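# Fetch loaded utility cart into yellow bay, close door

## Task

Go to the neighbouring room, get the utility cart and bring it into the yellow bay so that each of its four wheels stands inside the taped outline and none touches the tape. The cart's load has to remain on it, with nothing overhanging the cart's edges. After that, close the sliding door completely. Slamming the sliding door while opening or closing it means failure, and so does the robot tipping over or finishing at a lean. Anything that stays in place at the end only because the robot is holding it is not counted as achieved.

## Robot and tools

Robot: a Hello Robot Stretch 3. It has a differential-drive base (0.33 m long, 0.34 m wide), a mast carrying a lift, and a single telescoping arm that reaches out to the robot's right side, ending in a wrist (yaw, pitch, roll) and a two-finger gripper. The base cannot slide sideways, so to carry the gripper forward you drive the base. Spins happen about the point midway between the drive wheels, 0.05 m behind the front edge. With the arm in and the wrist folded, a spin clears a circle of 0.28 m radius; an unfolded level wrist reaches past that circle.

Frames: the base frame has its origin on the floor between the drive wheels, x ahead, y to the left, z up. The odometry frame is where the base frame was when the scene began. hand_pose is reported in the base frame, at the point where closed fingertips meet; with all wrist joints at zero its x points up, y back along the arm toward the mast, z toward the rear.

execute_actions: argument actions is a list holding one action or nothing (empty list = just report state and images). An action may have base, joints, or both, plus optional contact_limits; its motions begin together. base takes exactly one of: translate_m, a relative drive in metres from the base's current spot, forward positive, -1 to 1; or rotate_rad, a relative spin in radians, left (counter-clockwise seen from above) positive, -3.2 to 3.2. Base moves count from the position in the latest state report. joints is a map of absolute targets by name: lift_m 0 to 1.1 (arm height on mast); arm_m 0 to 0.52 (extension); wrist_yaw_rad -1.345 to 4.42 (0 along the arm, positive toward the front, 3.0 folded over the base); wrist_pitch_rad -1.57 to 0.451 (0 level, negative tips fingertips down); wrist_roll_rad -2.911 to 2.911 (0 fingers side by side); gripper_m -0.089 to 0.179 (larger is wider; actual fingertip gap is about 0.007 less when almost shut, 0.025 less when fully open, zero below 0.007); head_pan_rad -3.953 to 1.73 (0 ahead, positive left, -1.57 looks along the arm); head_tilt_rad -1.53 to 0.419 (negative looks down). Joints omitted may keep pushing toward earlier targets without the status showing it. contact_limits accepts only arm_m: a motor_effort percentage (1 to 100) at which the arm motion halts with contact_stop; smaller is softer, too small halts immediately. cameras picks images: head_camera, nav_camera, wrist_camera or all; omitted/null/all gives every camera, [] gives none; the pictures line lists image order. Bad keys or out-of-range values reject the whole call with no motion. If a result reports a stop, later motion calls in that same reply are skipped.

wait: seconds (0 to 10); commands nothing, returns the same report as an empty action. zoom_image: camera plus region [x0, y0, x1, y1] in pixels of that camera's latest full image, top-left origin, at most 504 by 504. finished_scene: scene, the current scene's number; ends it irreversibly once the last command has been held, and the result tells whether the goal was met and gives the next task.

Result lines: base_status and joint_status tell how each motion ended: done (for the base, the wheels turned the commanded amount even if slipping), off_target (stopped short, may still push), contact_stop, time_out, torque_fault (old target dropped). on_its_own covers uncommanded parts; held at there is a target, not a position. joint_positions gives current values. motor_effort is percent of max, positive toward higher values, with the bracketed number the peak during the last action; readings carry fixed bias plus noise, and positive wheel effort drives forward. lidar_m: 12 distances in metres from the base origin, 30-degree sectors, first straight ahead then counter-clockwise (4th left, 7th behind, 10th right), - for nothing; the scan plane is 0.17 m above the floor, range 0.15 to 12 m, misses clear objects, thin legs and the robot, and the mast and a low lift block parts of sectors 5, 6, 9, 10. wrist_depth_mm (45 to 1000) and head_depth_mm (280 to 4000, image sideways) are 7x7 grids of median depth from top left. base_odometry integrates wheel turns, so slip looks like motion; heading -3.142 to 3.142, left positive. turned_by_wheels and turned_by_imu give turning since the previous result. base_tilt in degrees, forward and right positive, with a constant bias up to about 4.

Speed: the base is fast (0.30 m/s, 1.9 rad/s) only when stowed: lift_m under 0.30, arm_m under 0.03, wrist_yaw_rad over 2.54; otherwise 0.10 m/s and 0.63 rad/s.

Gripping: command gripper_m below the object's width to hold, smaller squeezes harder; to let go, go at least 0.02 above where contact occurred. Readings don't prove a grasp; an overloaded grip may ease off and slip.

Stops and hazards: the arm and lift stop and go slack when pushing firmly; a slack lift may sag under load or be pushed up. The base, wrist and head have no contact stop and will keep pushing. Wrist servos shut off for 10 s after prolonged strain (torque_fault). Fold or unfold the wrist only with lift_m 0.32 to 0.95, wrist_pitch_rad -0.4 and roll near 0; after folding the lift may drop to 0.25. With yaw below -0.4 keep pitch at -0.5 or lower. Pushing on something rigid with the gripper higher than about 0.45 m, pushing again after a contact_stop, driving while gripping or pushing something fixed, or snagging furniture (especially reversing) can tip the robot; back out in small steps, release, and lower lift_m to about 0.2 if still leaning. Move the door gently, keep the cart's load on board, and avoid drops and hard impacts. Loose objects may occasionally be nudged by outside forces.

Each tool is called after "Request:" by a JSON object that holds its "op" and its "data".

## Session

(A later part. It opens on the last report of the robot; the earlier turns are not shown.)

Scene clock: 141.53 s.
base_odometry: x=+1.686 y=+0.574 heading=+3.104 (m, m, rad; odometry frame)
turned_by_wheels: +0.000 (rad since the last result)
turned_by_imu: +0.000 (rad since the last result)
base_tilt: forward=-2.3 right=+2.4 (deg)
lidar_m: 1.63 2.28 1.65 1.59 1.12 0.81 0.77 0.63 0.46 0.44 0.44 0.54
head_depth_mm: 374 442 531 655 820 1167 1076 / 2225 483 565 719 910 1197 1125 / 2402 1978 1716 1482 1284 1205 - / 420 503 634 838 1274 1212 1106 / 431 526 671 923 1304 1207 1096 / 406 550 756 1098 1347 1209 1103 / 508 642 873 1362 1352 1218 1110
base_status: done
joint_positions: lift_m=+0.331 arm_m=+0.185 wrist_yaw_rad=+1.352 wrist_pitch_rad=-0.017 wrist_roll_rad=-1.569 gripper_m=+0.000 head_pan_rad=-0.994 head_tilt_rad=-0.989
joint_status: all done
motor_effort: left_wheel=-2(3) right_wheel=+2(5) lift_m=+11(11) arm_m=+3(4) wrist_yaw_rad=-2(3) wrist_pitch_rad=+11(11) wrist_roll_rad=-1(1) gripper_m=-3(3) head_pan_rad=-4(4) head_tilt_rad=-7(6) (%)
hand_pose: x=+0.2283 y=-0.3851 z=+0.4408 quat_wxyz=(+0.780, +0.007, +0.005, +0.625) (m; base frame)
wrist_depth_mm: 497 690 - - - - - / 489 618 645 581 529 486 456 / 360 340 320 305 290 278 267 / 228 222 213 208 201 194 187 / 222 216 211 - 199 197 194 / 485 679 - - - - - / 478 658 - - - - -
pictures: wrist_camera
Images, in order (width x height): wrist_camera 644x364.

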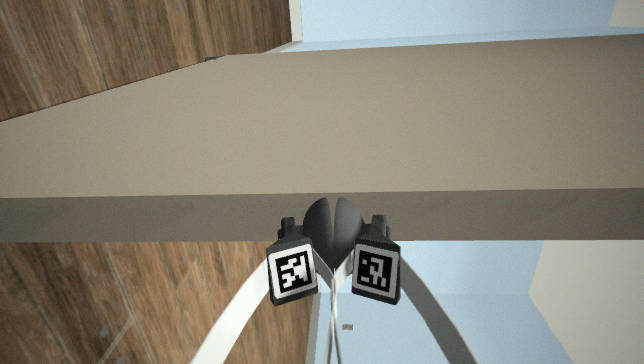

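Request:
{"op": "execute_actions", "data": {"actions": [{"joints":{"arm_m":0.194},"base":{"translate_m":0.015}}], "cameras": []}}

Request:
{"op": "execute_actions", "data": {"actions": [{"base":{"translate_m":0.13}}], "cameras": ["wrist_camera"]}}

Scene clock: 145.30 s.
base_odometry: x=+1.671 y=+0.575 heading=+3.104 (m, m, rad; odometry frame)
turned_by_wheels: +0.000 (rad since the last result)
turned_by_imu: +0.000 (rad since the last result)
base_tilt: forward=-2.4 right=+2.4 (deg)
lidar_m: 1.62 2.28 1.65 1.59 1.14 0.82 0.79 0.63 0.46 0.44 0.44 0.54
head_depth_mm: 375 436 529 653 815 1162 1073 / 2351 1907 582 709 905 1191 1121 / 2288 1981 1691 1495 1296 1200 - / 405 486 608 803 1206 1206 1113 / 431 506 669 922 1298 1213 1101 / 395 569 758 1095 1356 1214 1098 / 507 642 868 1358 1351 1217 1106
base_status: done
joint_positions: lift_m=+0.331 arm_m=+0.194 wrist_yaw_rad=+1.351 wrist_pitch_rad=-0.017 wrist_roll_rad=-1.569 gripper_m=+0.000 head_pan_rad=-0.994 head_tilt_rad=-0.989
joint_status: all done
motor_effort: left_wheel=-2(3) right_wheel=+1(5) lift_m=+11(11) arm_m=+4(3) wrist_yaw_rad=-2(2) wrist_pitch_rad=+11(11) wrist_roll_rad=-1(1) gripper_m=-3(4) head_pan_rad=-3(4) head_tilt_rad=-7(6) (%)
hand_pose: x=+0.2283 y=-0.3941 z=+0.4408 quat_wxyz=(+0.780, +0.007, +0.005, +0.625) (m; base frame)
wrist_depth_mm: 498 688 - - - - - / 475 604 574 518 484 442 415 / 325 306 292 274 261 247 241 / 205 200 193 187 180 174 171 / 201 197 192 - 184 180 178 / 486 679 - - - - - / 486 668 - - - - -
pictures: none
No camera images: the call's "cameras" was empty. Leave "cameras" out to get every camera's image.

Scene clock: 147.70 s.
base_odometry: x=+1.542 y=+0.580 heading=+3.104 (m, m, rad; odometry frame)
turned_by_wheels: +0.000 (rad since the last result)
turned_by_imu: -0.002 (rad since the last result)
base_tilt: forward=-2.4 right=+2.4 (deg)
lidar_m: 1.61 2.29 1.66 1.59 1.33 0.96 0.92 0.63 0.46 0.42 0.45 0.53
head_depth_mm: 2326 1837 1695 1456 804 1171 1076 / 2356 1963 1693 1494 1363 1187 1123 / 2312 1996 1703 1495 1320 1204 - / 402 483 601 800 1194 1209 1113 / 429 505 666 915 1306 1206 1107 / 394 564 752 1090 1341 1219 1101 / 503 636 865 1334 1350 1213 1108
base_status: done
joint_positions: lift_m=+0.331 arm_m=+0.194 wrist_yaw_rad=+1.352 wrist_pitch_rad=-0.019 wrist_roll_rad=-1.569 gripper_m=+0.000 head_pan_rad=-0.994 head_tilt_rad=-0.989
joint_status: not commanded
motor_effort: left_wheel=-2(6) right_wheel=+5(28) lift_m=+12(11) arm_m=+4(4) wrist_yaw_rad=-2(4) wrist_pitch_rad=+12(12) wrist_roll_rad=-1(1) gripper_m=-3(3) head_pan_rad=-4(3) head_tilt_rad=-6(6) (%)
hand_pose: x=+0.2283 y=-0.3939 z=+0.4404 quat_wxyz=(+0.780, +0.008, +0.006, +0.626) (m; base frame)
wrist_depth_mm: 486 695 - - - - - / 478 594 561 511 457 431 391 / 317 296 283 269 253 242 232 / 200 194 187 182 177 172 168 / 202 197 192 - 183 180 175 / 481 682 - - - - - / 485 673 - - - - -
pictures: wrist_camera
Images, in order (width x height): wrist_camera 644x364.

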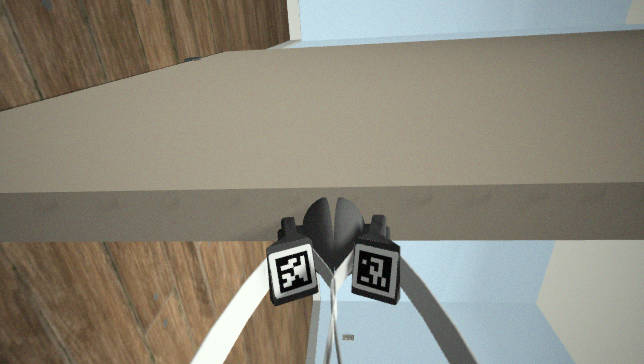

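Request:
{"op": "execute_actions", "data": {"actions": [{"base":{"translate_m":0.25},"joints":{"arm_m":0.199}}], "cameras": ["wrist_camera"]}}

Scene clock: 152.83 s.
base_odometry: x=+1.292 y=+0.589 heading=+3.104 (m, m, rad; odometry frame)
turned_by_wheels: +0.000 (rad since the last result)
turned_by_imu: -0.001 (rad since the last result)
base_tilt: forward=-2.4 right=+2.4 (deg)
lidar_m: 1.58 2.30 1.66 1.59 1.65 1.22 1.17 0.63 0.48 1.57 0.45 0.53
head_depth_mm: 2340 1964 1693 1482 1340 1200 1082 / 2357 1979 1704 1486 1378 1202 1125 / 2350 1989 1701 1484 1330 1205 - / 399 478 597 794 1226 1208 1110 / 423 499 655 900 1301 1210 1102 / 386 548 743 1073 1351 1226 1110 / 498 628 849 1325 1355 1220 1111
base_status: done
joint_positions: lift_m=+0.331 arm_m=+0.199 wrist_yaw_rad=+1.352 wrist_pitch_rad=-0.023 wrist_roll_rad=-1.569 gripper_m=+0.000 head_pan_rad=-0.994 head_tilt_rad=-0.989
joint_status: all done
motor_effort: left_wheel=-2(8) right_wheel=+2(28) lift_m=+11(11) arm_m=+4(7) wrist_yaw_rad=-2(24) wrist_pitch_rad=+14(15) wrist_roll_rad=-1(1) gripper_m=-3(3) head_pan_rad=-3(3) head_tilt_rad=-7(7) (%)
hand_pose: x=+0.2282 y=-0.3990 z=+0.4395 quat_wxyz=(+0.780, +0.009, +0.007, +0.626) (m; base frame)
wrist_depth_mm: 490 691 - - - - - / 479 549 489 441 408 379 347 / 277 263 247 235 222 213 204 / 192 186 180 176 172 168 165 / 450 585 942 - - - - / 489 683 - - - - - / 482 663 - - - - -
pictures: wrist_camera
Images, in order (width x height): wrist_camera 644x364.

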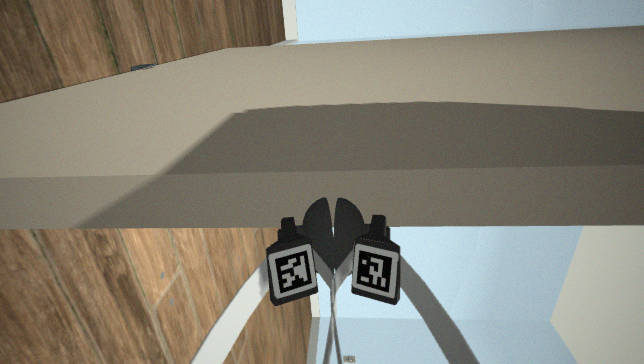

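Request:
{"op": "execute_actions", "data": {"actions": [{"base":{"translate_m":0.25},"joints":{"arm_m":0.188}}], "cameras": ["wrist_camera"]}}

Scene clock: 160.53 s.
base_odometry: x=+1.042 y=+0.599 heading=+3.103 (m, m, rad; odometry frame)
turned_by_wheels: +0.000 (rad since the last result)
turned_by_imu: +0.000 (rad since the last result)
base_tilt: forward=-2.4 right=+2.4 (deg)
lidar_m: 1.35 2.31 1.66 1.60 1.65 1.48 1.42 0.63 0.66 1.56 0.44 0.52
head_depth_mm: 2329 1964 1697 1481 1354 1202 1076 / 2357 1965 1696 1493 1358 1200 1120 / 2360 1974 1706 1505 1326 1199 - / 395 471 590 784 1223 1211 1115 / 415 495 643 885 1297 1214 1101 / 383 523 726 1048 1341 1216 1104 / 488 615 836 1295 1356 1223 1112
base_status: done
joint_positions: lift_m=+0.331 arm_m=+0.188 wrist_yaw_rad=+1.346 wrist_pitch_rad=-0.023 wrist_roll_rad=-1.569 gripper_m=+0.000 head_pan_rad=-0.994 head_tilt_rad=-0.989
joint_status: all done
motor_effort: left_wheel=-2(6) right_wheel=+2(26) lift_m=+11(11) arm_m=-2(4) wrist_yaw_rad=+5(29) wrist_pitch_rad=+14(15) wrist_roll_rad=-1(1) gripper_m=-2(4) head_pan_rad=-4(2) head_tilt_rad=-7(7) (%)
hand_pose: x=+0.2279 y=-0.3899 z=+0.4394 quat_wxyz=(+0.782, +0.010, +0.007, +0.623) (m; base frame)
wrist_depth_mm: 491 688 - - - - - / 466 543 497 450 407 377 350 / 281 268 254 241 230 220 209 / 191 187 182 177 172 169 165 / 453 599 909 - - - - / 482 661 - - - - - / 477 670 - - - - -
pictures: wrist_camera
Images, in order (width x height): wrist_camera 644x364.

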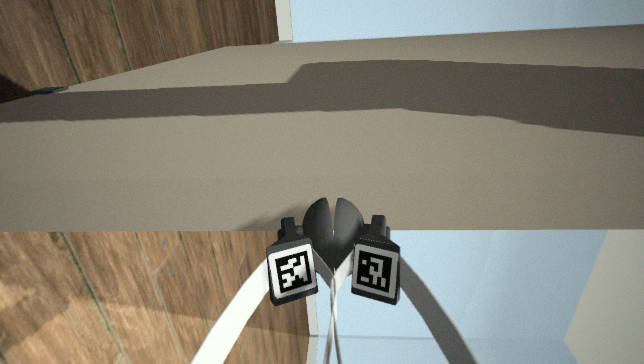

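Request:
{"op": "execute_actions", "data": {"actions": [{"base":{"translate_m":0.15},"joints":{"arm_m":0.181,"head_pan_rad":-1.9,"head_tilt_rad":-0.7}}], "cameras": ["wrist_camera","head_camera","nav_camera"]}}

Scene clock: 165.17 s.
base_odometry: x=+0.892 y=+0.605 heading=+3.103 (m, m, rad; odometry frame)
turned_by_wheels: +0.000 (rad since the last result)
turned_by_imu: +0.000 (rad since the last result)
base_tilt: forward=-2.4 right=+2.4 (deg)
lidar_m: 1.33 2.27 1.67 1.60 1.65 1.63 1.57 0.75 1.64 1.58 0.44 0.51
head_depth_mm: 2299 2478 2441 1914 1574 1275 1157 / 2715 2943 2470 1950 1583 1339 1158 / 2963 3204 2484 1933 1580 1341 1186 / 1884 1993 2107 1937 1589 1347 1127 / 1648 1873 1924 1902 1599 1350 1129 / 1652 2101 2326 1951 1591 1363 1190 / 2615 2931 2537 1952 1597 1354 1197
base_status: done
joint_positions: lift_m=+0.331 arm_m=+0.181 wrist_yaw_rad=+1.342 wrist_pitch_rad=-0.023 wrist_roll_rad=-1.569 gripper_m=+0.000 head_pan_rad=-1.893 head_tilt_rad=-0.705
joint_status: all done
motor_effort: left_wheel=-2(6) right_wheel=+3(24) lift_m=+11(11) arm_m=-3(3) wrist_yaw_rad=+10(34) wrist_pitch_rad=+14(15) wrist_roll_rad=-1(1) gripper_m=-4(3) head_pan_rad=-5(51) head_tilt_rad=+3(29) (%)
hand_pose: x=+0.2277 y=-0.3839 z=+0.4394 quat_wxyz=(+0.783, +0.010, +0.007, +0.622) (m; base frame)
wrist_depth_mm: 487 699 - - - - - / 473 544 494 450 412 379 354 / 286 271 256 246 234 225 214 / 191 187 183 178 173 171 167 / 352 341 332 - 316 310 302 / 442 596 885 - 354 344 336 / 481 665 - - - - -
pictures: head_camera (sideways: a quarter turn clockwise sets it upright), nav_camera (sideways: a quarter turn counterclockwise sets it upright), wrist_camera
Images, in order (width x height): head_camera 896x504, nav_camera 672x504, wrist_camera 644x364.

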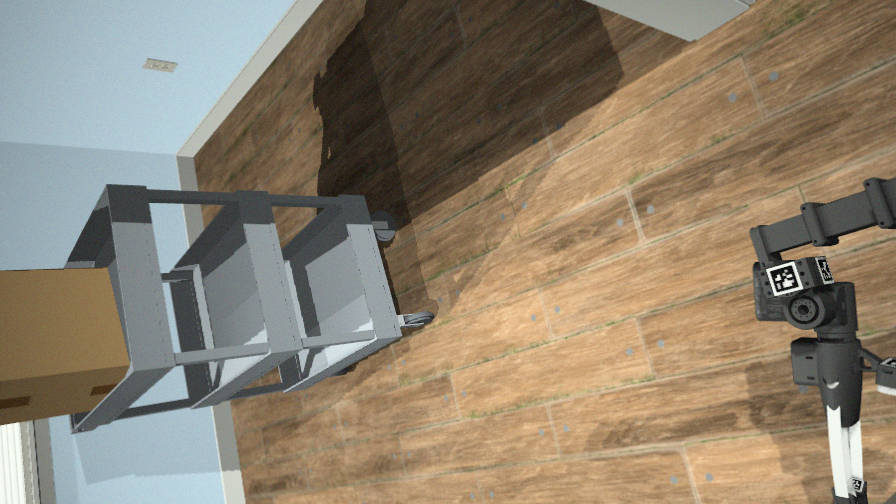

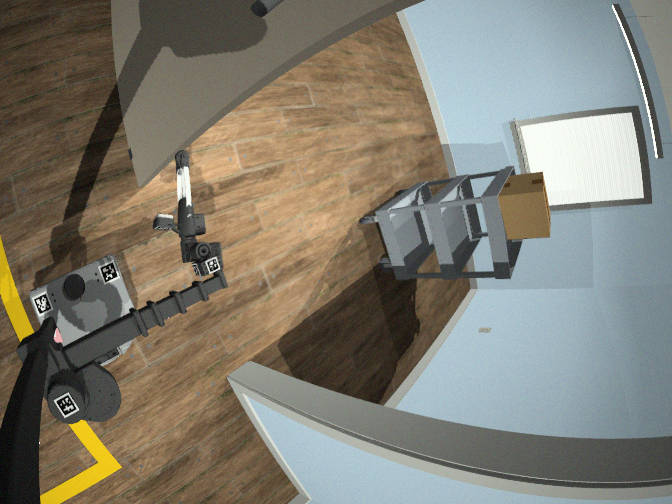

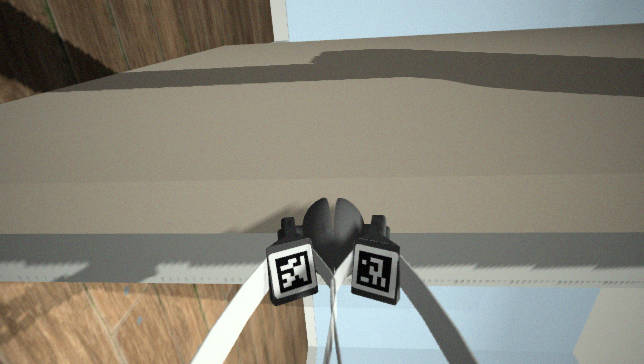

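Request:
{"op": "execute_actions", "data": {"actions": [{"base":{"translate_m":-0.03},"joints":{"head_pan_rad":1.7,"head_tilt_rad":-0.85}}], "cameras": ["head_camera","nav_camera"]}}

Scene clock: 178.43 s.
base_odometry: x=+0.922 y=+0.604 heading=+3.103 (m, m, rad; odometry frame)
turned_by_wheels: +0.000 (rad since the last result)
turned_by_imu: +0.001 (rad since the last result)
base_tilt: forward=-2.4 right=+2.4 (deg)
lidar_m: 1.34 2.30 1.67 1.60 1.65 1.61 1.53 0.72 1.65 1.57 0.46 0.51
head_depth_mm: 1374 1586 1844 1675 1437 1254 1117 / 1395 1611 1861 1669 1438 1261 1114 / 1407 1635 1869 1683 1443 1265 1119 / 1426 1645 1902 1695 1455 1264 1142 / 1449 1664 1927 1698 1453 1290 - / 1464 1692 1945 1749 - - - / 1477 1687 - - - 1248 1151
base_status: done
joint_positions: lift_m=+0.331 arm_m=+0.181 wrist_yaw_rad=+1.348 wrist_pitch_rad=-0.023 wrist_roll_rad=-1.569 gripper_m=+0.000 head_pan_rad=+1.693 head_tilt_rad=-0.840
joint_status: all done
motor_effort: left_wheel=-1(5) right_wheel=+0(3) lift_m=+11(11) arm_m=-2(2) wrist_yaw_rad=+3(10) wrist_pitch_rad=+14(14) wrist_roll_rad=-1(1) gripper_m=-2(3) head_pan_rad=+4(49) head_tilt_rad=-6(24) (%)
hand_pose: x=+0.2280 y=-0.3825 z=+0.4395 quat_wxyz=(+0.781, +0.010, +0.007, +0.624) (m; base frame)
wrist_depth_mm: 485 687 - - - - - / 474 572 541 480 444 410 383 / 310 287 277 257 248 236 227 / 224 219 212 207 203 199 193 / 387 374 361 - 345 343 333 / 470 629 951 - - - - / 483 678 - - - - -
pictures: head_camera (sideways: a quarter turn clockwise sets it upright), nav_camera (sideways: a quarter turn counterclockwise sets it upright)
Images, in order (width x height): head_camera 896x504, nav_camera 672x504.

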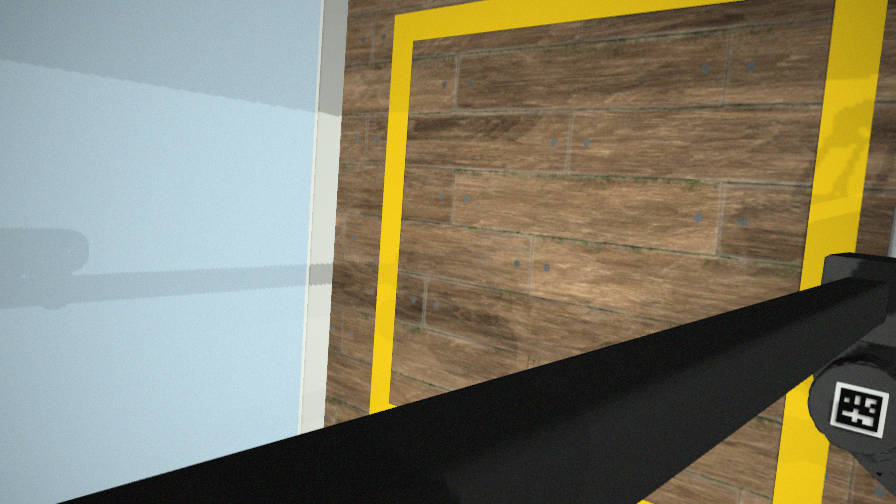

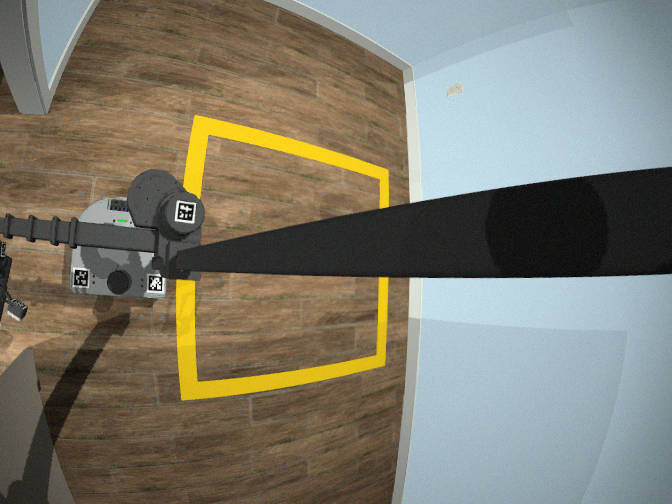

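Request:
{"op": "execute_actions", "data": {"actions": [{"joints":{"arm_m":0.03,"lift_m":0.40,"head_pan_rad":0.0,"head_tilt_rad":-0.6}}], "cameras": []}}

Request:
{"op": "execute_actions", "data": {"actions": [{"base":{"rotate_rad":-1.75},"joints":{"wrist_yaw_rad":1.57,"wrist_roll_rad":1.57,"wrist_pitch_rad":0.0,"gripper_m":0.175}}], "cameras": ["head_camera"]}}

Scene clock: 200.40 s.
base_odometry: x=+0.922 y=+0.604 heading=+3.103 (m, m, rad; odometry frame)
turned_by_wheels: +0.000 (rad since the last result)
turned_by_imu: +0.001 (rad since the last result)
base_tilt: forward=-2.4 right=+2.4 (deg)
lidar_m: 1.35 2.31 1.67 1.60 1.65 1.60 1.54 0.72 1.64 1.57 0.46 0.52
head_depth_mm: 1313 1143 1148 1153 1164 1173 1160 / 1814 1999 2052 1998 1631 1421 1210 / 1887 2076 2324 2183 1729 1429 1212 / 1884 2084 2334 2197 1729 1430 1214 / 1883 2089 2334 2200 1723 1430 1221 / 1877 2090 2364 2188 1745 1431 1215 / 1873 2113 2360 2215 1739 1435 1221
base_status: not commanded
joint_positions: lift_m=+0.399 arm_m=+0.030 wrist_yaw_rad=+1.349 wrist_pitch_rad=-0.021 wrist_roll_rad=-1.569 gripper_m=+0.000 head_pan_rad=+0.007 head_tilt_rad=-0.606
joint_status: all done
motor_effort: left_wheel=-1(1) right_wheel=+1(1) lift_m=+30(31) arm_m=-3(3) wrist_yaw_rad=+1(3) wrist_pitch_rad=+13(14) wrist_roll_rad=-1(1) gripper_m=-4(4) head_pan_rad=-4(50) head_tilt_rad=+4(29) (%)
hand_pose: x=+0.2281 y=-0.2312 z=+0.5087 quat_wxyz=(+0.781, +0.009, +0.006, +0.625) (m; base frame)
wrist_depth_mm: 566 792 - - - - - / 566 794 - - - - - / 563 744 783 760 712 686 658 / 532 566 529 525 501 486 471 / 423 410 405 - 380 376 362 / 339 333 326 298 308 304 298 / 296 291 283 275 269 262 255
pictures: none
No camera images: the call's "cameras" was empty. Leave "cameras" out to get every camera's image.

Scene clock: 204.10 s.
base_odometry: x=+0.922 y=+0.604 heading=+1.353 (m, m, rad; odometry frame)
turned_by_wheels: -1.750 (rad since the last result)
turned_by_imu: -1.756 (rad since the last result)
base_tilt: forward=-2.3 right=+2.3 (deg)
lidar_m: 1.57 0.48 0.46 0.86 2.24 1.78 1.60 1.61 1.72 1.54 0.74 0.72
head_depth_mm: 2807 3058 2892 2153 1715 1419 1209 / 2830 2983 2689 2098 1734 1412 1211 / 2646 1787 2017 2021 1732 1427 1210 / 2597 1695 1922 2036 1727 1424 1216 / 2679 2900 2867 2203 1735 1437 1221 / 2635 2914 3051 2235 1751 1429 1213 / 2601 2899 3096 2214 1739 1429 1216
base_status: done
joint_positions: lift_m=+0.399 arm_m=+0.030 wrist_yaw_rad=+1.568 wrist_pitch_rad=-0.021 wrist_roll_rad=+1.569 gripper_m=+0.175 head_pan_rad=+0.007 head_tilt_rad=-0.606
joint_status: all done
motor_effort: left_wheel=+2(6) right_wheel=-2(5) lift_m=+30(30) arm_m=-3(3) wrist_yaw_rad=+2(3) wrist_pitch_rad=+13(12) wrist_roll_rad=+0(1) gripper_m=+0(97) head_pan_rad=-4(4) head_tilt_rad=+4(4) (%)
hand_pose: x=+0.2343 y=-0.1758 z=+0.5083 quat_wxyz=(+0.009, +0.706, -0.708, -0.007) (m; base frame)
wrist_depth_mm: - - - - - 875 593 / - - - - - 907 599 / - - - - - 882 588 / - - - - - 901 598 / - - - - - - 580 / - - - - - - - / - - - - - 901 624
pictures: head_camera (sideways: a quarter turn clockwise sets it upright)
Images, in order (width x height): head_camera 896x504.

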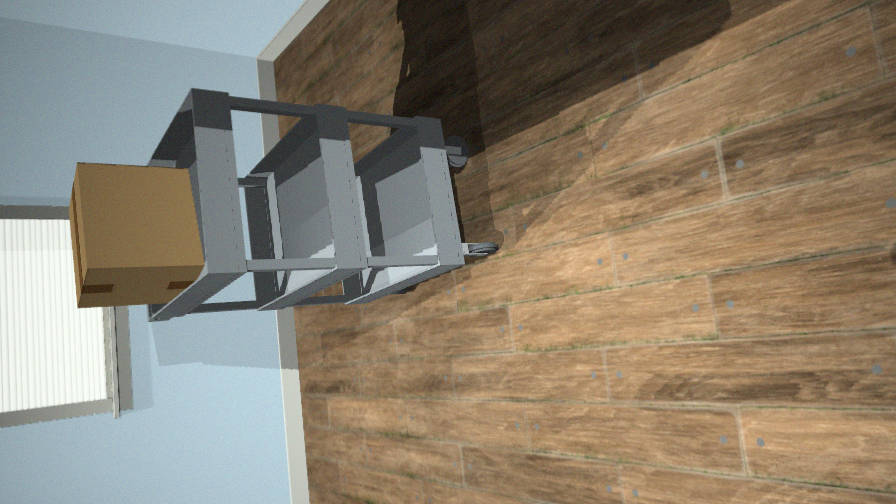

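Request:
{"op": "execute_actions", "data": {"actions": [{"base":{"translate_m":1.0},"joints":{"head_tilt_rad":-0.8}}], "cameras": ["head_camera","wrist_camera"]}}

Scene clock: 220.47 s.
base_odometry: x=+1.138 y=+1.580 heading=+1.354 (m, m, rad; odometry frame)
turned_by_wheels: +0.000 (rad since the last result)
turned_by_imu: +0.000 (rad since the last result)
base_tilt: forward=-2.3 right=+2.4 (deg)
lidar_m: 0.58 2.20 2.65 2.42 0.79 0.71 2.58 2.44 0.58 1.00 1.36 0.67
head_depth_mm: 2057 984 847 1055 1414 1280 1147 / 853 981 770 1112 1279 1284 1134 / 804 914 828 1085 1254 1291 1123 / 764 858 831 1065 1053 1238 1134 / 761 877 863 1117 1428 1289 1139 / 1840 2069 2174 1773 1490 1291 1138 / 1836 2117 2191 1797 1502 1295 1143
base_status: done
joint_positions: lift_m=+0.399 arm_m=+0.030 wrist_yaw_rad=+1.568 wrist_pitch_rad=-0.021 wrist_roll_rad=+1.569 gripper_m=+0.175 head_pan_rad=+0.007 head_tilt_rad=-0.790
joint_status: all done
motor_effort: left_wheel=+2(5) right_wheel=-3(4) lift_m=+30(30) arm_m=-3(3) wrist_yaw_rad=+3(2) wrist_pitch_rad=+13(13) wrist_roll_rad=+0(0) gripper_m=+1(1) head_pan_rad=-4(4) head_tilt_rad=-6(27) (%)
hand_pose: x=+0.2343 y=-0.1758 z=+0.5083 quat_wxyz=(+0.009, +0.706, -0.708, -0.007) (m; base frame)
wrist_depth_mm: - - - - - 885 577 / - 603 - 589 - 577 600 / - 574 945 573 - 567 586 / - 563 926 569 - 562 598 / - 596 933 556 - 551 580 / - 551 817 550 909 558 - / - - - - - 931 627
pictures: head_camera (sideways: a quarter turn clockwise sets it upright), wrist_camera
Images, in order (width x height): head_camera 896x504, wrist_camera 644x364.

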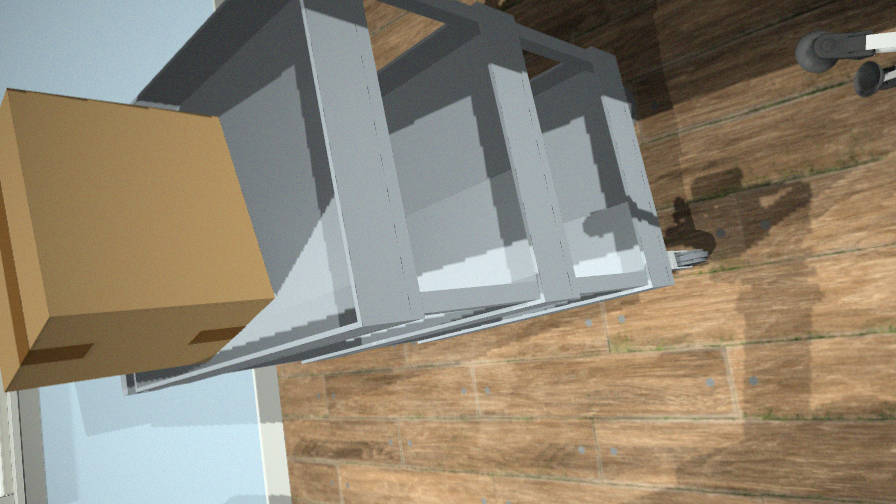

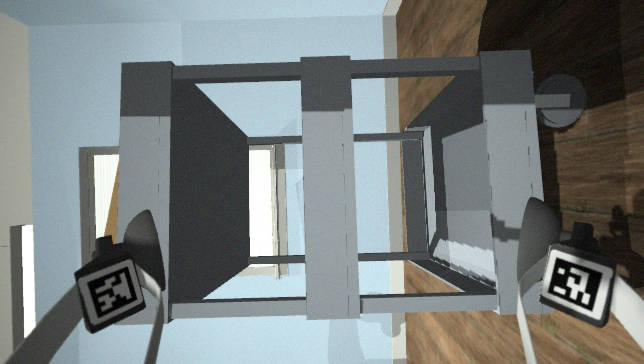

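Request:
{"op": "execute_actions", "data": {"actions": [{"base":{"translate_m":0.2},"joints":{"arm_m":0.0,"head_tilt_rad":-1.0}}], "cameras": ["head_camera","wrist_camera"]}}

Scene clock: 233.70 s.
base_odometry: x=+1.181 y=+1.775 heading=+1.354 (m, m, rad; odometry frame)
turned_by_wheels: +0.000 (rad since the last result)
turned_by_imu: +0.000 (rad since the last result)
base_tilt: forward=-2.3 right=+2.4 (deg)
lidar_m: 0.38 2.00 2.41 2.46 1.14 0.87 2.77 0.72 0.77 1.31 1.32 0.45
head_depth_mm: 821 747 631 938 1289 1193 1107 / 708 749 622 948 1213 1218 - / 662 735 648 931 1180 1213 1115 / 622 720 649 919 1120 1205 1109 / 600 710 653 725 1322 1220 1116 / 732 822 1694 1513 1359 1210 1105 / 1804 1973 1740 1513 1364 1223 1106
base_status: done
joint_positions: lift_m=+0.399 arm_m=+0.002 wrist_yaw_rad=+1.569 wrist_pitch_rad=-0.021 wrist_roll_rad=+1.569 gripper_m=+0.175 head_pan_rad=+0.007 head_tilt_rad=-0.988
joint_status: all done
joint sent to its limit — the command would take arm_m past its lower limit, so that joint was sent only as far as its limit.
motor_effort: left_wheel=+2(6) right_wheel=-4(3) lift_m=+30(30) arm_m=-3(3) wrist_yaw_rad=+2(2) wrist_pitch_rad=+13(13) wrist_roll_rad=+0(1) gripper_m=+1(1) head_pan_rad=-4(5) head_tilt_rad=-7(26) (%)
hand_pose: x=+0.2343 y=-0.1476 z=+0.5083 quat_wxyz=(+0.009, +0.706, -0.708, -0.007) (m; base frame)
wrist_depth_mm: 385 400 399 381 394 402 377 / 382 480 - 379 - 587 377 / 373 476 944 376 941 634 369 / 370 474 927 375 - 635 362 / 365 541 904 365 952 689 356 / 358 566 896 355 - 703 - / 352 463 - 354 - 879 364
pictures: head_camera (sideways: a quarter turn clockwise sets it upright), wrist_camera
Images, in order (width x height): head_camera 896x504, wrist_camera 644x364.

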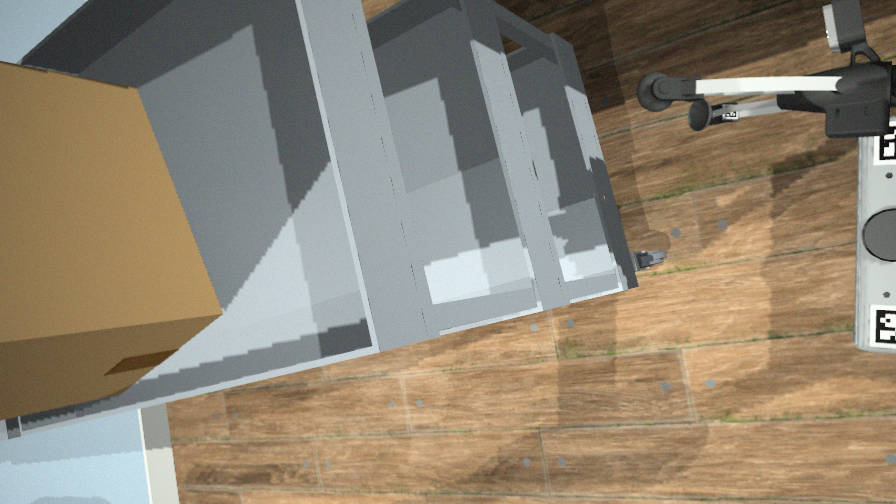

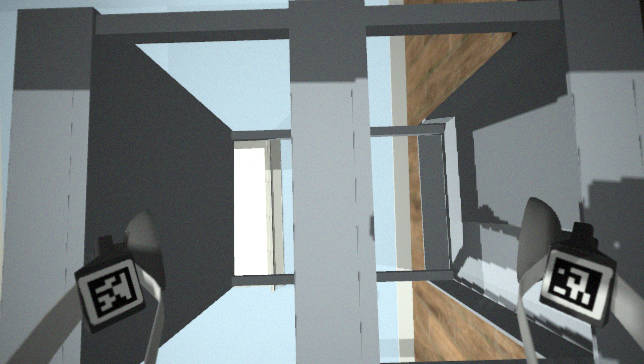

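Request:
{"op": "execute_actions", "data": {"actions": [{"base":{"translate_m":0.2}}], "cameras": ["head_camera","wrist_camera"]}}

Scene clock: 250.77 s.
base_odometry: x=+1.224 y=+1.971 heading=+1.354 (m, m, rad; odometry frame)
turned_by_wheels: +0.000 (rad since the last result)
turned_by_imu: +0.000 (rad since the last result)
base_tilt: forward=-2.3 right=+2.4 (deg)
lidar_m: 0.19 0.19 2.17 2.50 1.49 1.04 2.97 0.88 1.00 1.27 0.39 0.22
head_depth_mm: 526 700 641 563 734 1168 1108 / 492 600 645 567 529 1076 - / 459 552 633 568 521 1048 1109 / 432 514 613 571 508 797 1110 / 417 480 601 572 509 888 1117 / 424 563 642 584 1288 1219 1101 / 762 1861 1739 1526 1353 1221 1108
base_status: done
joint_positions: lift_m=+0.399 arm_m=+0.002 wrist_yaw_rad=+1.569 wrist_pitch_rad=-0.021 wrist_roll_rad=+1.569 gripper_m=+0.175 head_pan_rad=+0.007 head_tilt_rad=-0.988
joint_status: not commanded
motor_effort: left_wheel=+2(6) right_wheel=-3(3) lift_m=+30(30) arm_m=-3(2) wrist_yaw_rad=+2(2) wrist_pitch_rad=+13(13) wrist_roll_rad=+0(0) gripper_m=+0(0) head_pan_rad=-3(4) head_tilt_rad=-7(7) (%)
hand_pose: x=+0.2343 y=-0.1476 z=+0.5083 quat_wxyz=(+0.009, +0.706, -0.708, -0.007) (m; base frame)
wrist_depth_mm: - - - 185 185 903 374 / 336 - - 179 182 807 419 / 331 471 - 178 179 629 427 / 332 474 - 175 177 638 419 / 329 537 - 173 174 690 407 / 314 551 - 172 171 700 - / 338 462 735 168 168 634 443
pictures: head_camera (sideways: a quarter turn clockwise sets it upright), wrist_camera
Images, in order (width x height): head_camera 896x504, wrist_camera 644x364.

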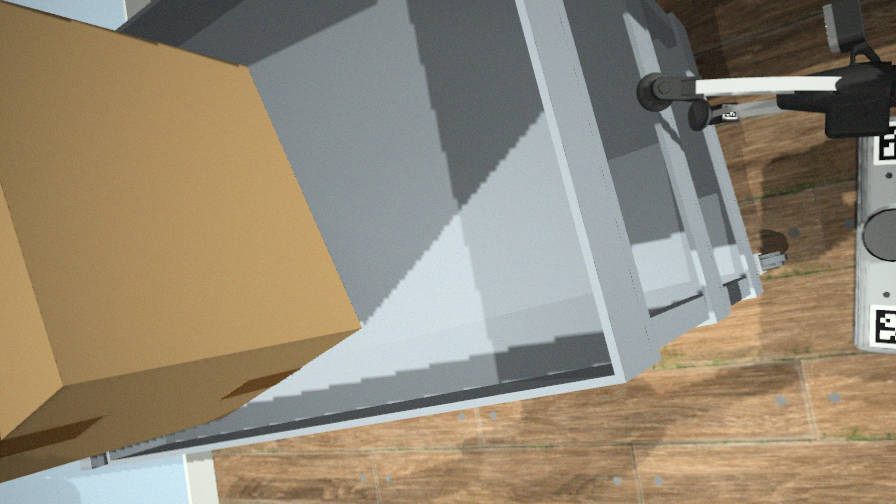

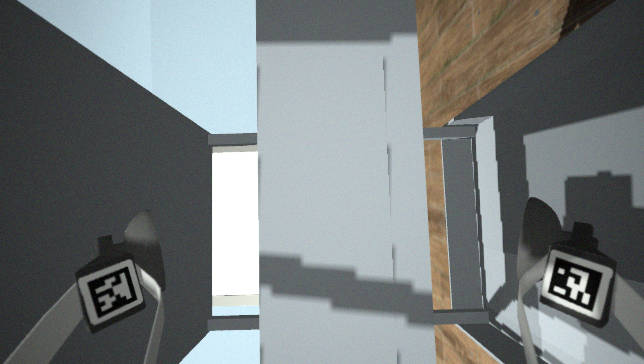

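Request:
{"op": "execute_actions", "data": {"actions": [{"base":{"translate_m":0.045}}], "cameras": []}}

Request:
{"op": "execute_actions", "data": {"actions": [{"joints":{"gripper_m":0.0}}], "cameras": ["head_camera","wrist_camera"]}}

Scene clock: 255.40 s.
base_odometry: x=+1.233 y=+2.015 heading=+1.354 (m, m, rad; odometry frame)
turned_by_wheels: +0.000 (rad since the last result)
turned_by_imu: +0.001 (rad since the last result)
base_tilt: forward=-2.4 right=+2.3 (deg)
lidar_m: 0.15 0.15 2.12 2.50 1.57 1.09 3.01 0.92 1.06 1.26 0.31 0.17
head_depth_mm: 473 631 643 564 511 1033 1106 / 442 541 632 566 505 774 - / 417 499 612 568 506 759 1109 / 405 463 572 570 508 724 1098 / 393 433 526 571 509 479 1117 / 399 460 630 565 518 1181 1103 / 487 1725 1706 1521 1350 1217 1108
base_status: done
joint_positions: lift_m=+0.399 arm_m=+0.002 wrist_yaw_rad=+1.569 wrist_pitch_rad=-0.021 wrist_roll_rad=+1.569 gripper_m=+0.175 head_pan_rad=+0.007 head_tilt_rad=-0.988
joint_status: not commanded
motor_effort: left_wheel=+2(6) right_wheel=-2(3) lift_m=+30(30) arm_m=-2(2) wrist_yaw_rad=+2(2) wrist_pitch_rad=+13(13) wrist_roll_rad=+0(0) gripper_m=+0(1) head_pan_rad=-3(4) head_tilt_rad=-7(8) (%)
hand_pose: x=+0.2343 y=-0.1476 z=+0.5083 quat_wxyz=(+0.009, +0.706, -0.708, -0.007) (m; base frame)
wrist_depth_mm: - - - 139 138 890 370 / 333 - - 137 136 830 403 / 334 477 656 134 134 602 417 / 331 471 657 133 132 634 422 / 330 537 646 130 131 701 408 / 311 559 640 129 128 695 - / 339 460 632 127 127 594 446
pictures: none
No camera images: the call's "cameras" was empty. Leave "cameras" out to get every camera's image.

Scene clock: 257.63 s.
base_odometry: x=+1.233 y=+2.015 heading=+1.354 (m, m, rad; odometry frame)
turned_by_wheels: +0.000 (rad since the last result)
turned_by_imu: +0.000 (rad since the last result)
base_tilt: forward=-2.3 right=+2.3 (deg)
lidar_m: 0.15 0.15 2.13 2.50 1.57 1.09 3.01 0.92 1.05 1.26 0.31 0.17
head_depth_mm: 476 658 643 564 511 1031 1106 / 443 541 632 568 505 781 - / 417 500 612 569 508 763 1112 / 407 463 572 571 509 726 1101 / 394 434 528 572 510 479 1116 / 399 460 630 565 520 1180 1105 / 488 1723 1711 1518 1347 1224 1108
base_status: not commanded
joint_positions: lift_m=+0.399 arm_m=+0.002 wrist_yaw_rad=+1.568 wrist_pitch_rad=-0.030 wrist_roll_rad=+1.573 gripper_m=+0.004 head_pan_rad=+0.007 head_tilt_rad=-0.988
joint_status: gripper_m off_target (ended at +0.004, target +0.000)
motor_effort: left_wheel=+2(2) right_wheel=+4(3) lift_m=+30(30) arm_m=-3(3) wrist_yaw_rad=+3(3) wrist_pitch_rad=+18(23) wrist_roll_rad=-1(1) gripper_m=-100(100) head_pan_rad=-3(4) head_tilt_rad=-7(7) (%)
hand_pose: x=+0.2340 y=-0.1478 z=+0.5062 quat_wxyz=(+0.010, +0.706, -0.708, -0.011) (m; base frame)
wrist_depth_mm: - - 141 140 140 876 368 / 340 - - 138 138 803 392 / 338 487 685 136 136 610 414 / 333 479 665 134 134 638 419 / 333 476 132 132 132 562 419 / 334 434 130 130 130 - 424 / 327 506 629 128 128 621 407
pictures: head_camera (sideways: a quarter turn clockwise sets it upright), wrist_camera
Images, in order (width x height): head_camera 896x504, wrist_camera 644x364.

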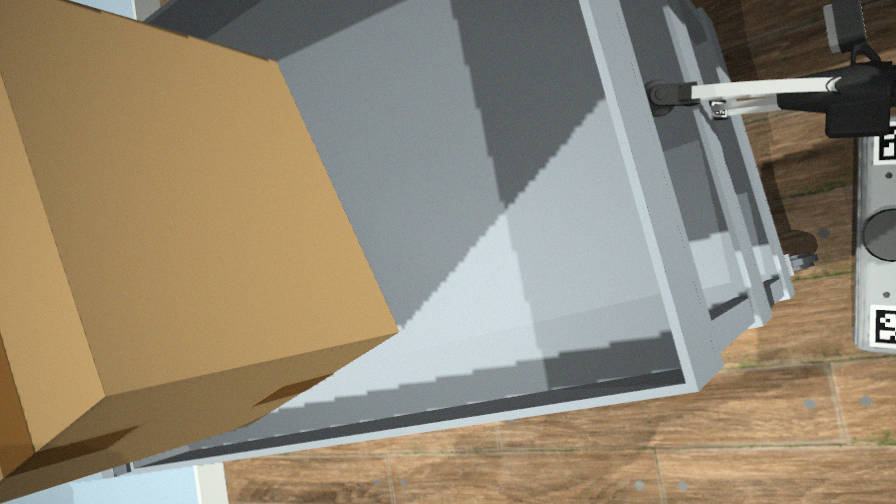

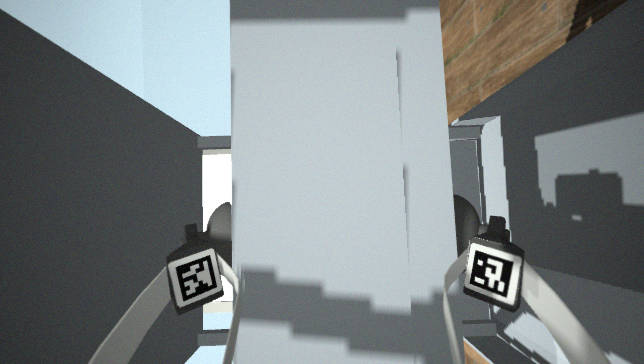

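Request:
{"op": "execute_actions", "data": {"actions": [{"base":{"translate_m":-0.35},"joints":{"head_tilt_rad":-0.75}}], "cameras": ["head_camera","nav_camera"]}}

Scene clock: 263.53 s.
base_odometry: x=+1.158 y=+1.673 heading=+1.354 (m, m, rad; odometry frame)
turned_by_wheels: +0.000 (rad since the last result)
turned_by_imu: +0.002 (rad since the last result)
base_tilt: forward=-2.3 right=+2.4 (deg)
lidar_m: 0.22 0.24 2.53 2.44 0.95 0.79 2.67 0.67 0.65 1.21 0.29 0.23
head_depth_mm: 1901 505 535 642 582 500 699 / 1866 506 527 632 583 502 697 / 1834 510 519 620 586 502 709 / 1818 597 708 668 588 504 727 / 1796 2052 2234 1754 562 505 730 / 1741 2005 2238 1846 1537 1266 1158 / 1719 1975 2179 1855 1544 1320 1155
base_status: done
joint_positions: lift_m=+0.399 arm_m=+0.002 wrist_yaw_rad=+1.575 wrist_pitch_rad=-0.042 wrist_roll_rad=+1.562 gripper_m=+0.036 head_pan_rad=+0.007 head_tilt_rad=-0.753
joint_status: all done
on_its_own: gripper_m is held at +0.034, not at your +0.000, by its stall guard, which is still easing
motor_effort: left_wheel=+2(4) right_wheel=-8(30) lift_m=+30(30) arm_m=+0(2) wrist_yaw_rad=-6(26) wrist_pitch_rad=+25(26) wrist_roll_rad=+2(7) gripper_m=-37(52) head_pan_rad=-3(3) head_tilt_rad=+1(25) (%)
hand_pose: x=+0.2336 y=-0.1459 z=+0.5031 quat_wxyz=(+0.018, +0.708, -0.706, -0.012) (m; base frame)
wrist_depth_mm: 349 509 113 114 114 600 408 / 347 503 120 119 119 589 406 / 347 497 125 124 126 602 408 / 341 492 132 131 132 622 411 / 341 487 138 138 139 553 407 / 340 456 146 145 147 531 416 / 339 - - 154 157 877 391
pictures: head_camera (sideways: a quarter turn clockwise sets it upright), nav_camera (sideways: a quarter turn counterclockwise sets it upright)
Images, in order (width x height): head_camera 896x504, nav_camera 672x504.

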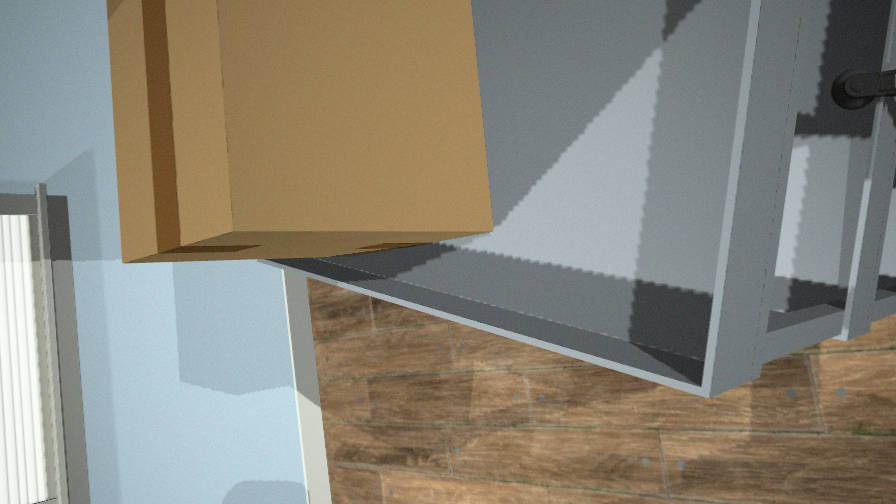

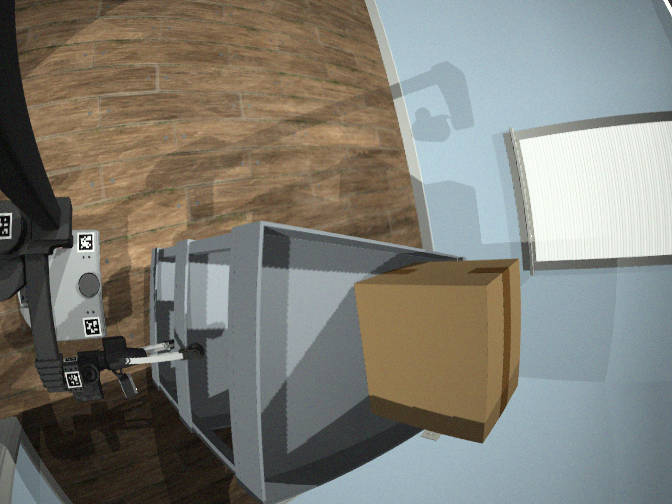

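Request:
{"op": "execute_actions", "data": {"actions": [{"base":{"translate_m":-0.25},"joints":{"gripper_m":-0.01,"wrist_yaw_rad":1.6,"head_tilt_rad":-0.9,"head_pan_rad":-0.3}}], "cameras": ["head_camera","nav_camera"]}}

Scene clock: 269.63 s.
base_odometry: x=+1.104 y=+1.429 heading=+1.354 (m, m, rad; odometry frame)
turned_by_wheels: +0.000 (rad since the last result)
turned_by_imu: +0.002 (rad since the last result)
base_tilt: forward=-2.4 right=+2.4 (deg)
lidar_m: 0.26 2.35 2.67 2.39 0.61 0.60 2.43 2.44 0.51 0.65 0.27 0.25
head_depth_mm: 491 539 653 611 531 767 1066 / 486 536 645 612 531 780 1024 / 485 530 637 613 533 808 1088 / 486 527 632 615 546 810 1097 / 2208 2262 707 619 547 828 1114 / 2169 2317 1919 592 558 1225 1118 / 2039 2244 1932 1634 1389 1245 1120
base_status: done
joint_positions: lift_m=+0.399 arm_m=+0.002 wrist_yaw_rad=+1.547 wrist_pitch_rad=-0.041 wrist_roll_rad=+1.560 gripper_m=+0.008 head_pan_rad=-0.293 head_tilt_rad=-0.889
joint_status: wrist_yaw_rad off_target (ended at +1.547, target +1.600); gripper_m off_target (ended at +0.008, target -0.010); the others done
on_its_own: wrist_yaw_rad is held at +1.548, not at your +1.600, by its stall guard, which is not easing now; gripper_m is held at +0.009, not at your -0.010, by its stall guard, which is still easing
motor_effort: left_wheel=+2(3) right_wheel=-7(20) lift_m=+30(30) arm_m=-1(0) wrist_yaw_rad=+2(43) wrist_pitch_rad=+25(26) wrist_roll_rad=+3(3) gripper_m=-11(100) head_pan_rad=-3(31) head_tilt_rad=-6(26) (%)
hand_pose: x=+0.2336 y=-0.1530 z=+0.5033 quat_wxyz=(+0.019, +0.699, -0.715, -0.011) (m; base frame)
wrist_depth_mm: 347 472 87 88 88 92 405 / 345 501 95 96 96 498 413 / 347 494 105 105 107 564 409 / 344 493 119 118 118 570 407 / 339 490 133 133 134 502 413 / 339 - 155 153 154 826 393 / 339 - - 179 194 858 365
pictures: head_camera (sideways: a quarter turn clockwise sets it upright), nav_camera (sideways: a quarter turn counterclockwise sets it upright)
Images, in order (width x height): head_camera 896x504, nav_camera 672x504.

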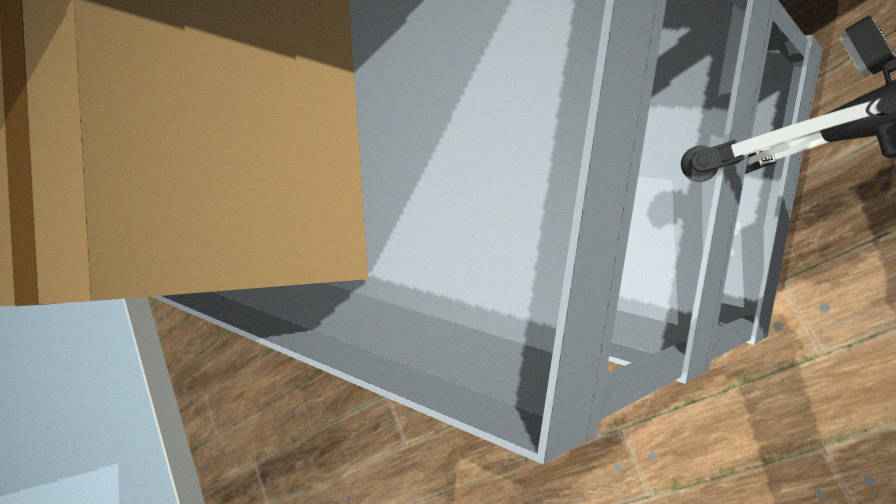

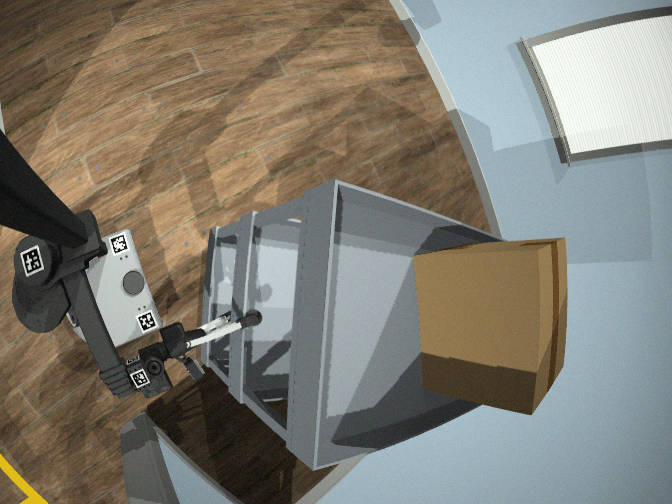

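Request:
{"op": "execute_actions", "data": {"actions": [{"base":{"rotate_rad":-0.3},"joints":{"gripper_m":-0.02,"wrist_yaw_rad":1.57,"head_pan_rad":0.0,"head_tilt_rad":-0.9}}], "cameras": ["head_camera","nav_camera"]}}

Scene clock: 310.83 s.
base_odometry: x=+1.104 y=+1.429 heading=+1.055 (m, m, rad; odometry frame)
turned_by_wheels: -0.300 (rad since the last result)
turned_by_imu: -0.297 (rad since the last result)
base_tilt: forward=-2.4 right=+2.4 (deg)
lidar_m: 0.22 0.24 2.45 2.46 0.98 0.60 2.50 2.43 0.58 0.51 0.28 0.22
head_depth_mm: 478 499 605 610 530 743 1005 / 480 491 595 612 532 743 1009 / 483 485 584 612 533 757 1061 / 505 504 615 616 536 773 1081 / 2259 2349 710 604 538 736 1098 / 2158 2330 1914 1626 521 1227 1117 / 2073 2278 1937 1623 1423 1260 1121
base_status: done
joint_positions: lift_m=+0.399 arm_m=+0.002 wrist_yaw_rad=+1.646 wrist_pitch_rad=-0.040 wrist_roll_rad=+1.570 gripper_m=-0.012 head_pan_rad=-0.007 head_tilt_rad=-0.889
joint_status: wrist_yaw_rad off_target (ended at +1.646, target +1.570); gripper_m off_target (ended at -0.012, target -0.020); the others done
on_its_own: wrist_yaw_rad is held at +1.643, not at your +1.570, by its stall guard, which is not easing now; gripper_m is held at -0.015, not at your -0.020, by its stall guard, which is still easing
motor_effort: left_wheel=+3(9) right_wheel=-1(21) lift_m=+30(29) arm_m=+1(1) wrist_yaw_rad=-3(72) wrist_pitch_rad=+24(26) wrist_roll_rad=-1(3) gripper_m=-61(100) head_pan_rad=+5(33) head_tilt_rad=-6(8) (%)
hand_pose: x=+0.2330 y=-0.1277 z=+0.5036 quat_wxyz=(+0.015, +0.733, -0.680, -0.013) (m; base frame)
wrist_depth_mm: 348 512 105 106 106 562 405 / 348 500 112 112 113 606 408 / 345 493 119 118 120 613 413 / 340 497 130 127 128 615 411 / 337 486 136 136 137 551 407 / 334 454 147 146 148 - 414 / 333 - - 158 162 916 383
pictures: head_camera (sideways: a quarter turn clockwise sets it upright), nav_camera (sideways: a quarter turn counterclockwise sets it upright)
Images, in order (width x height): head_camera 896x504, nav_camera 672x504.

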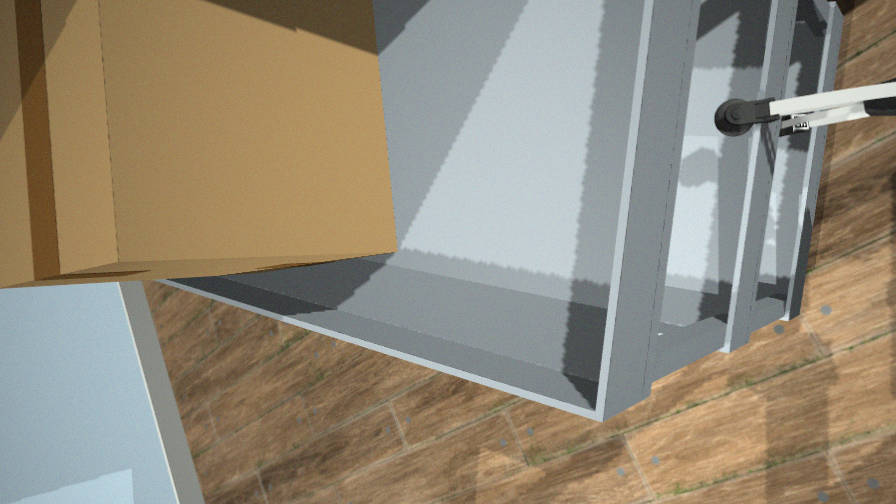

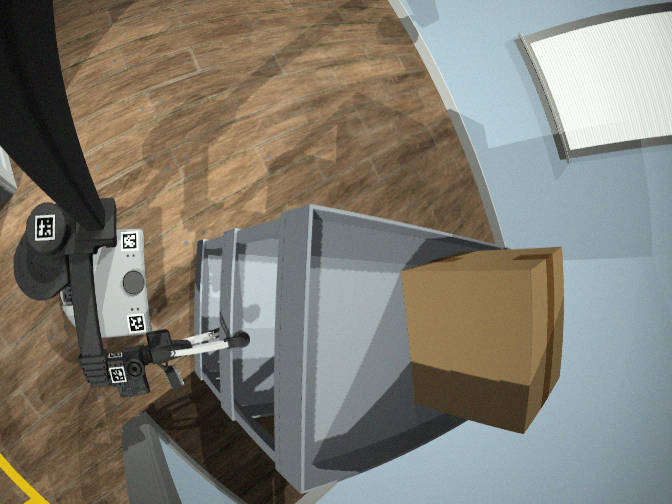

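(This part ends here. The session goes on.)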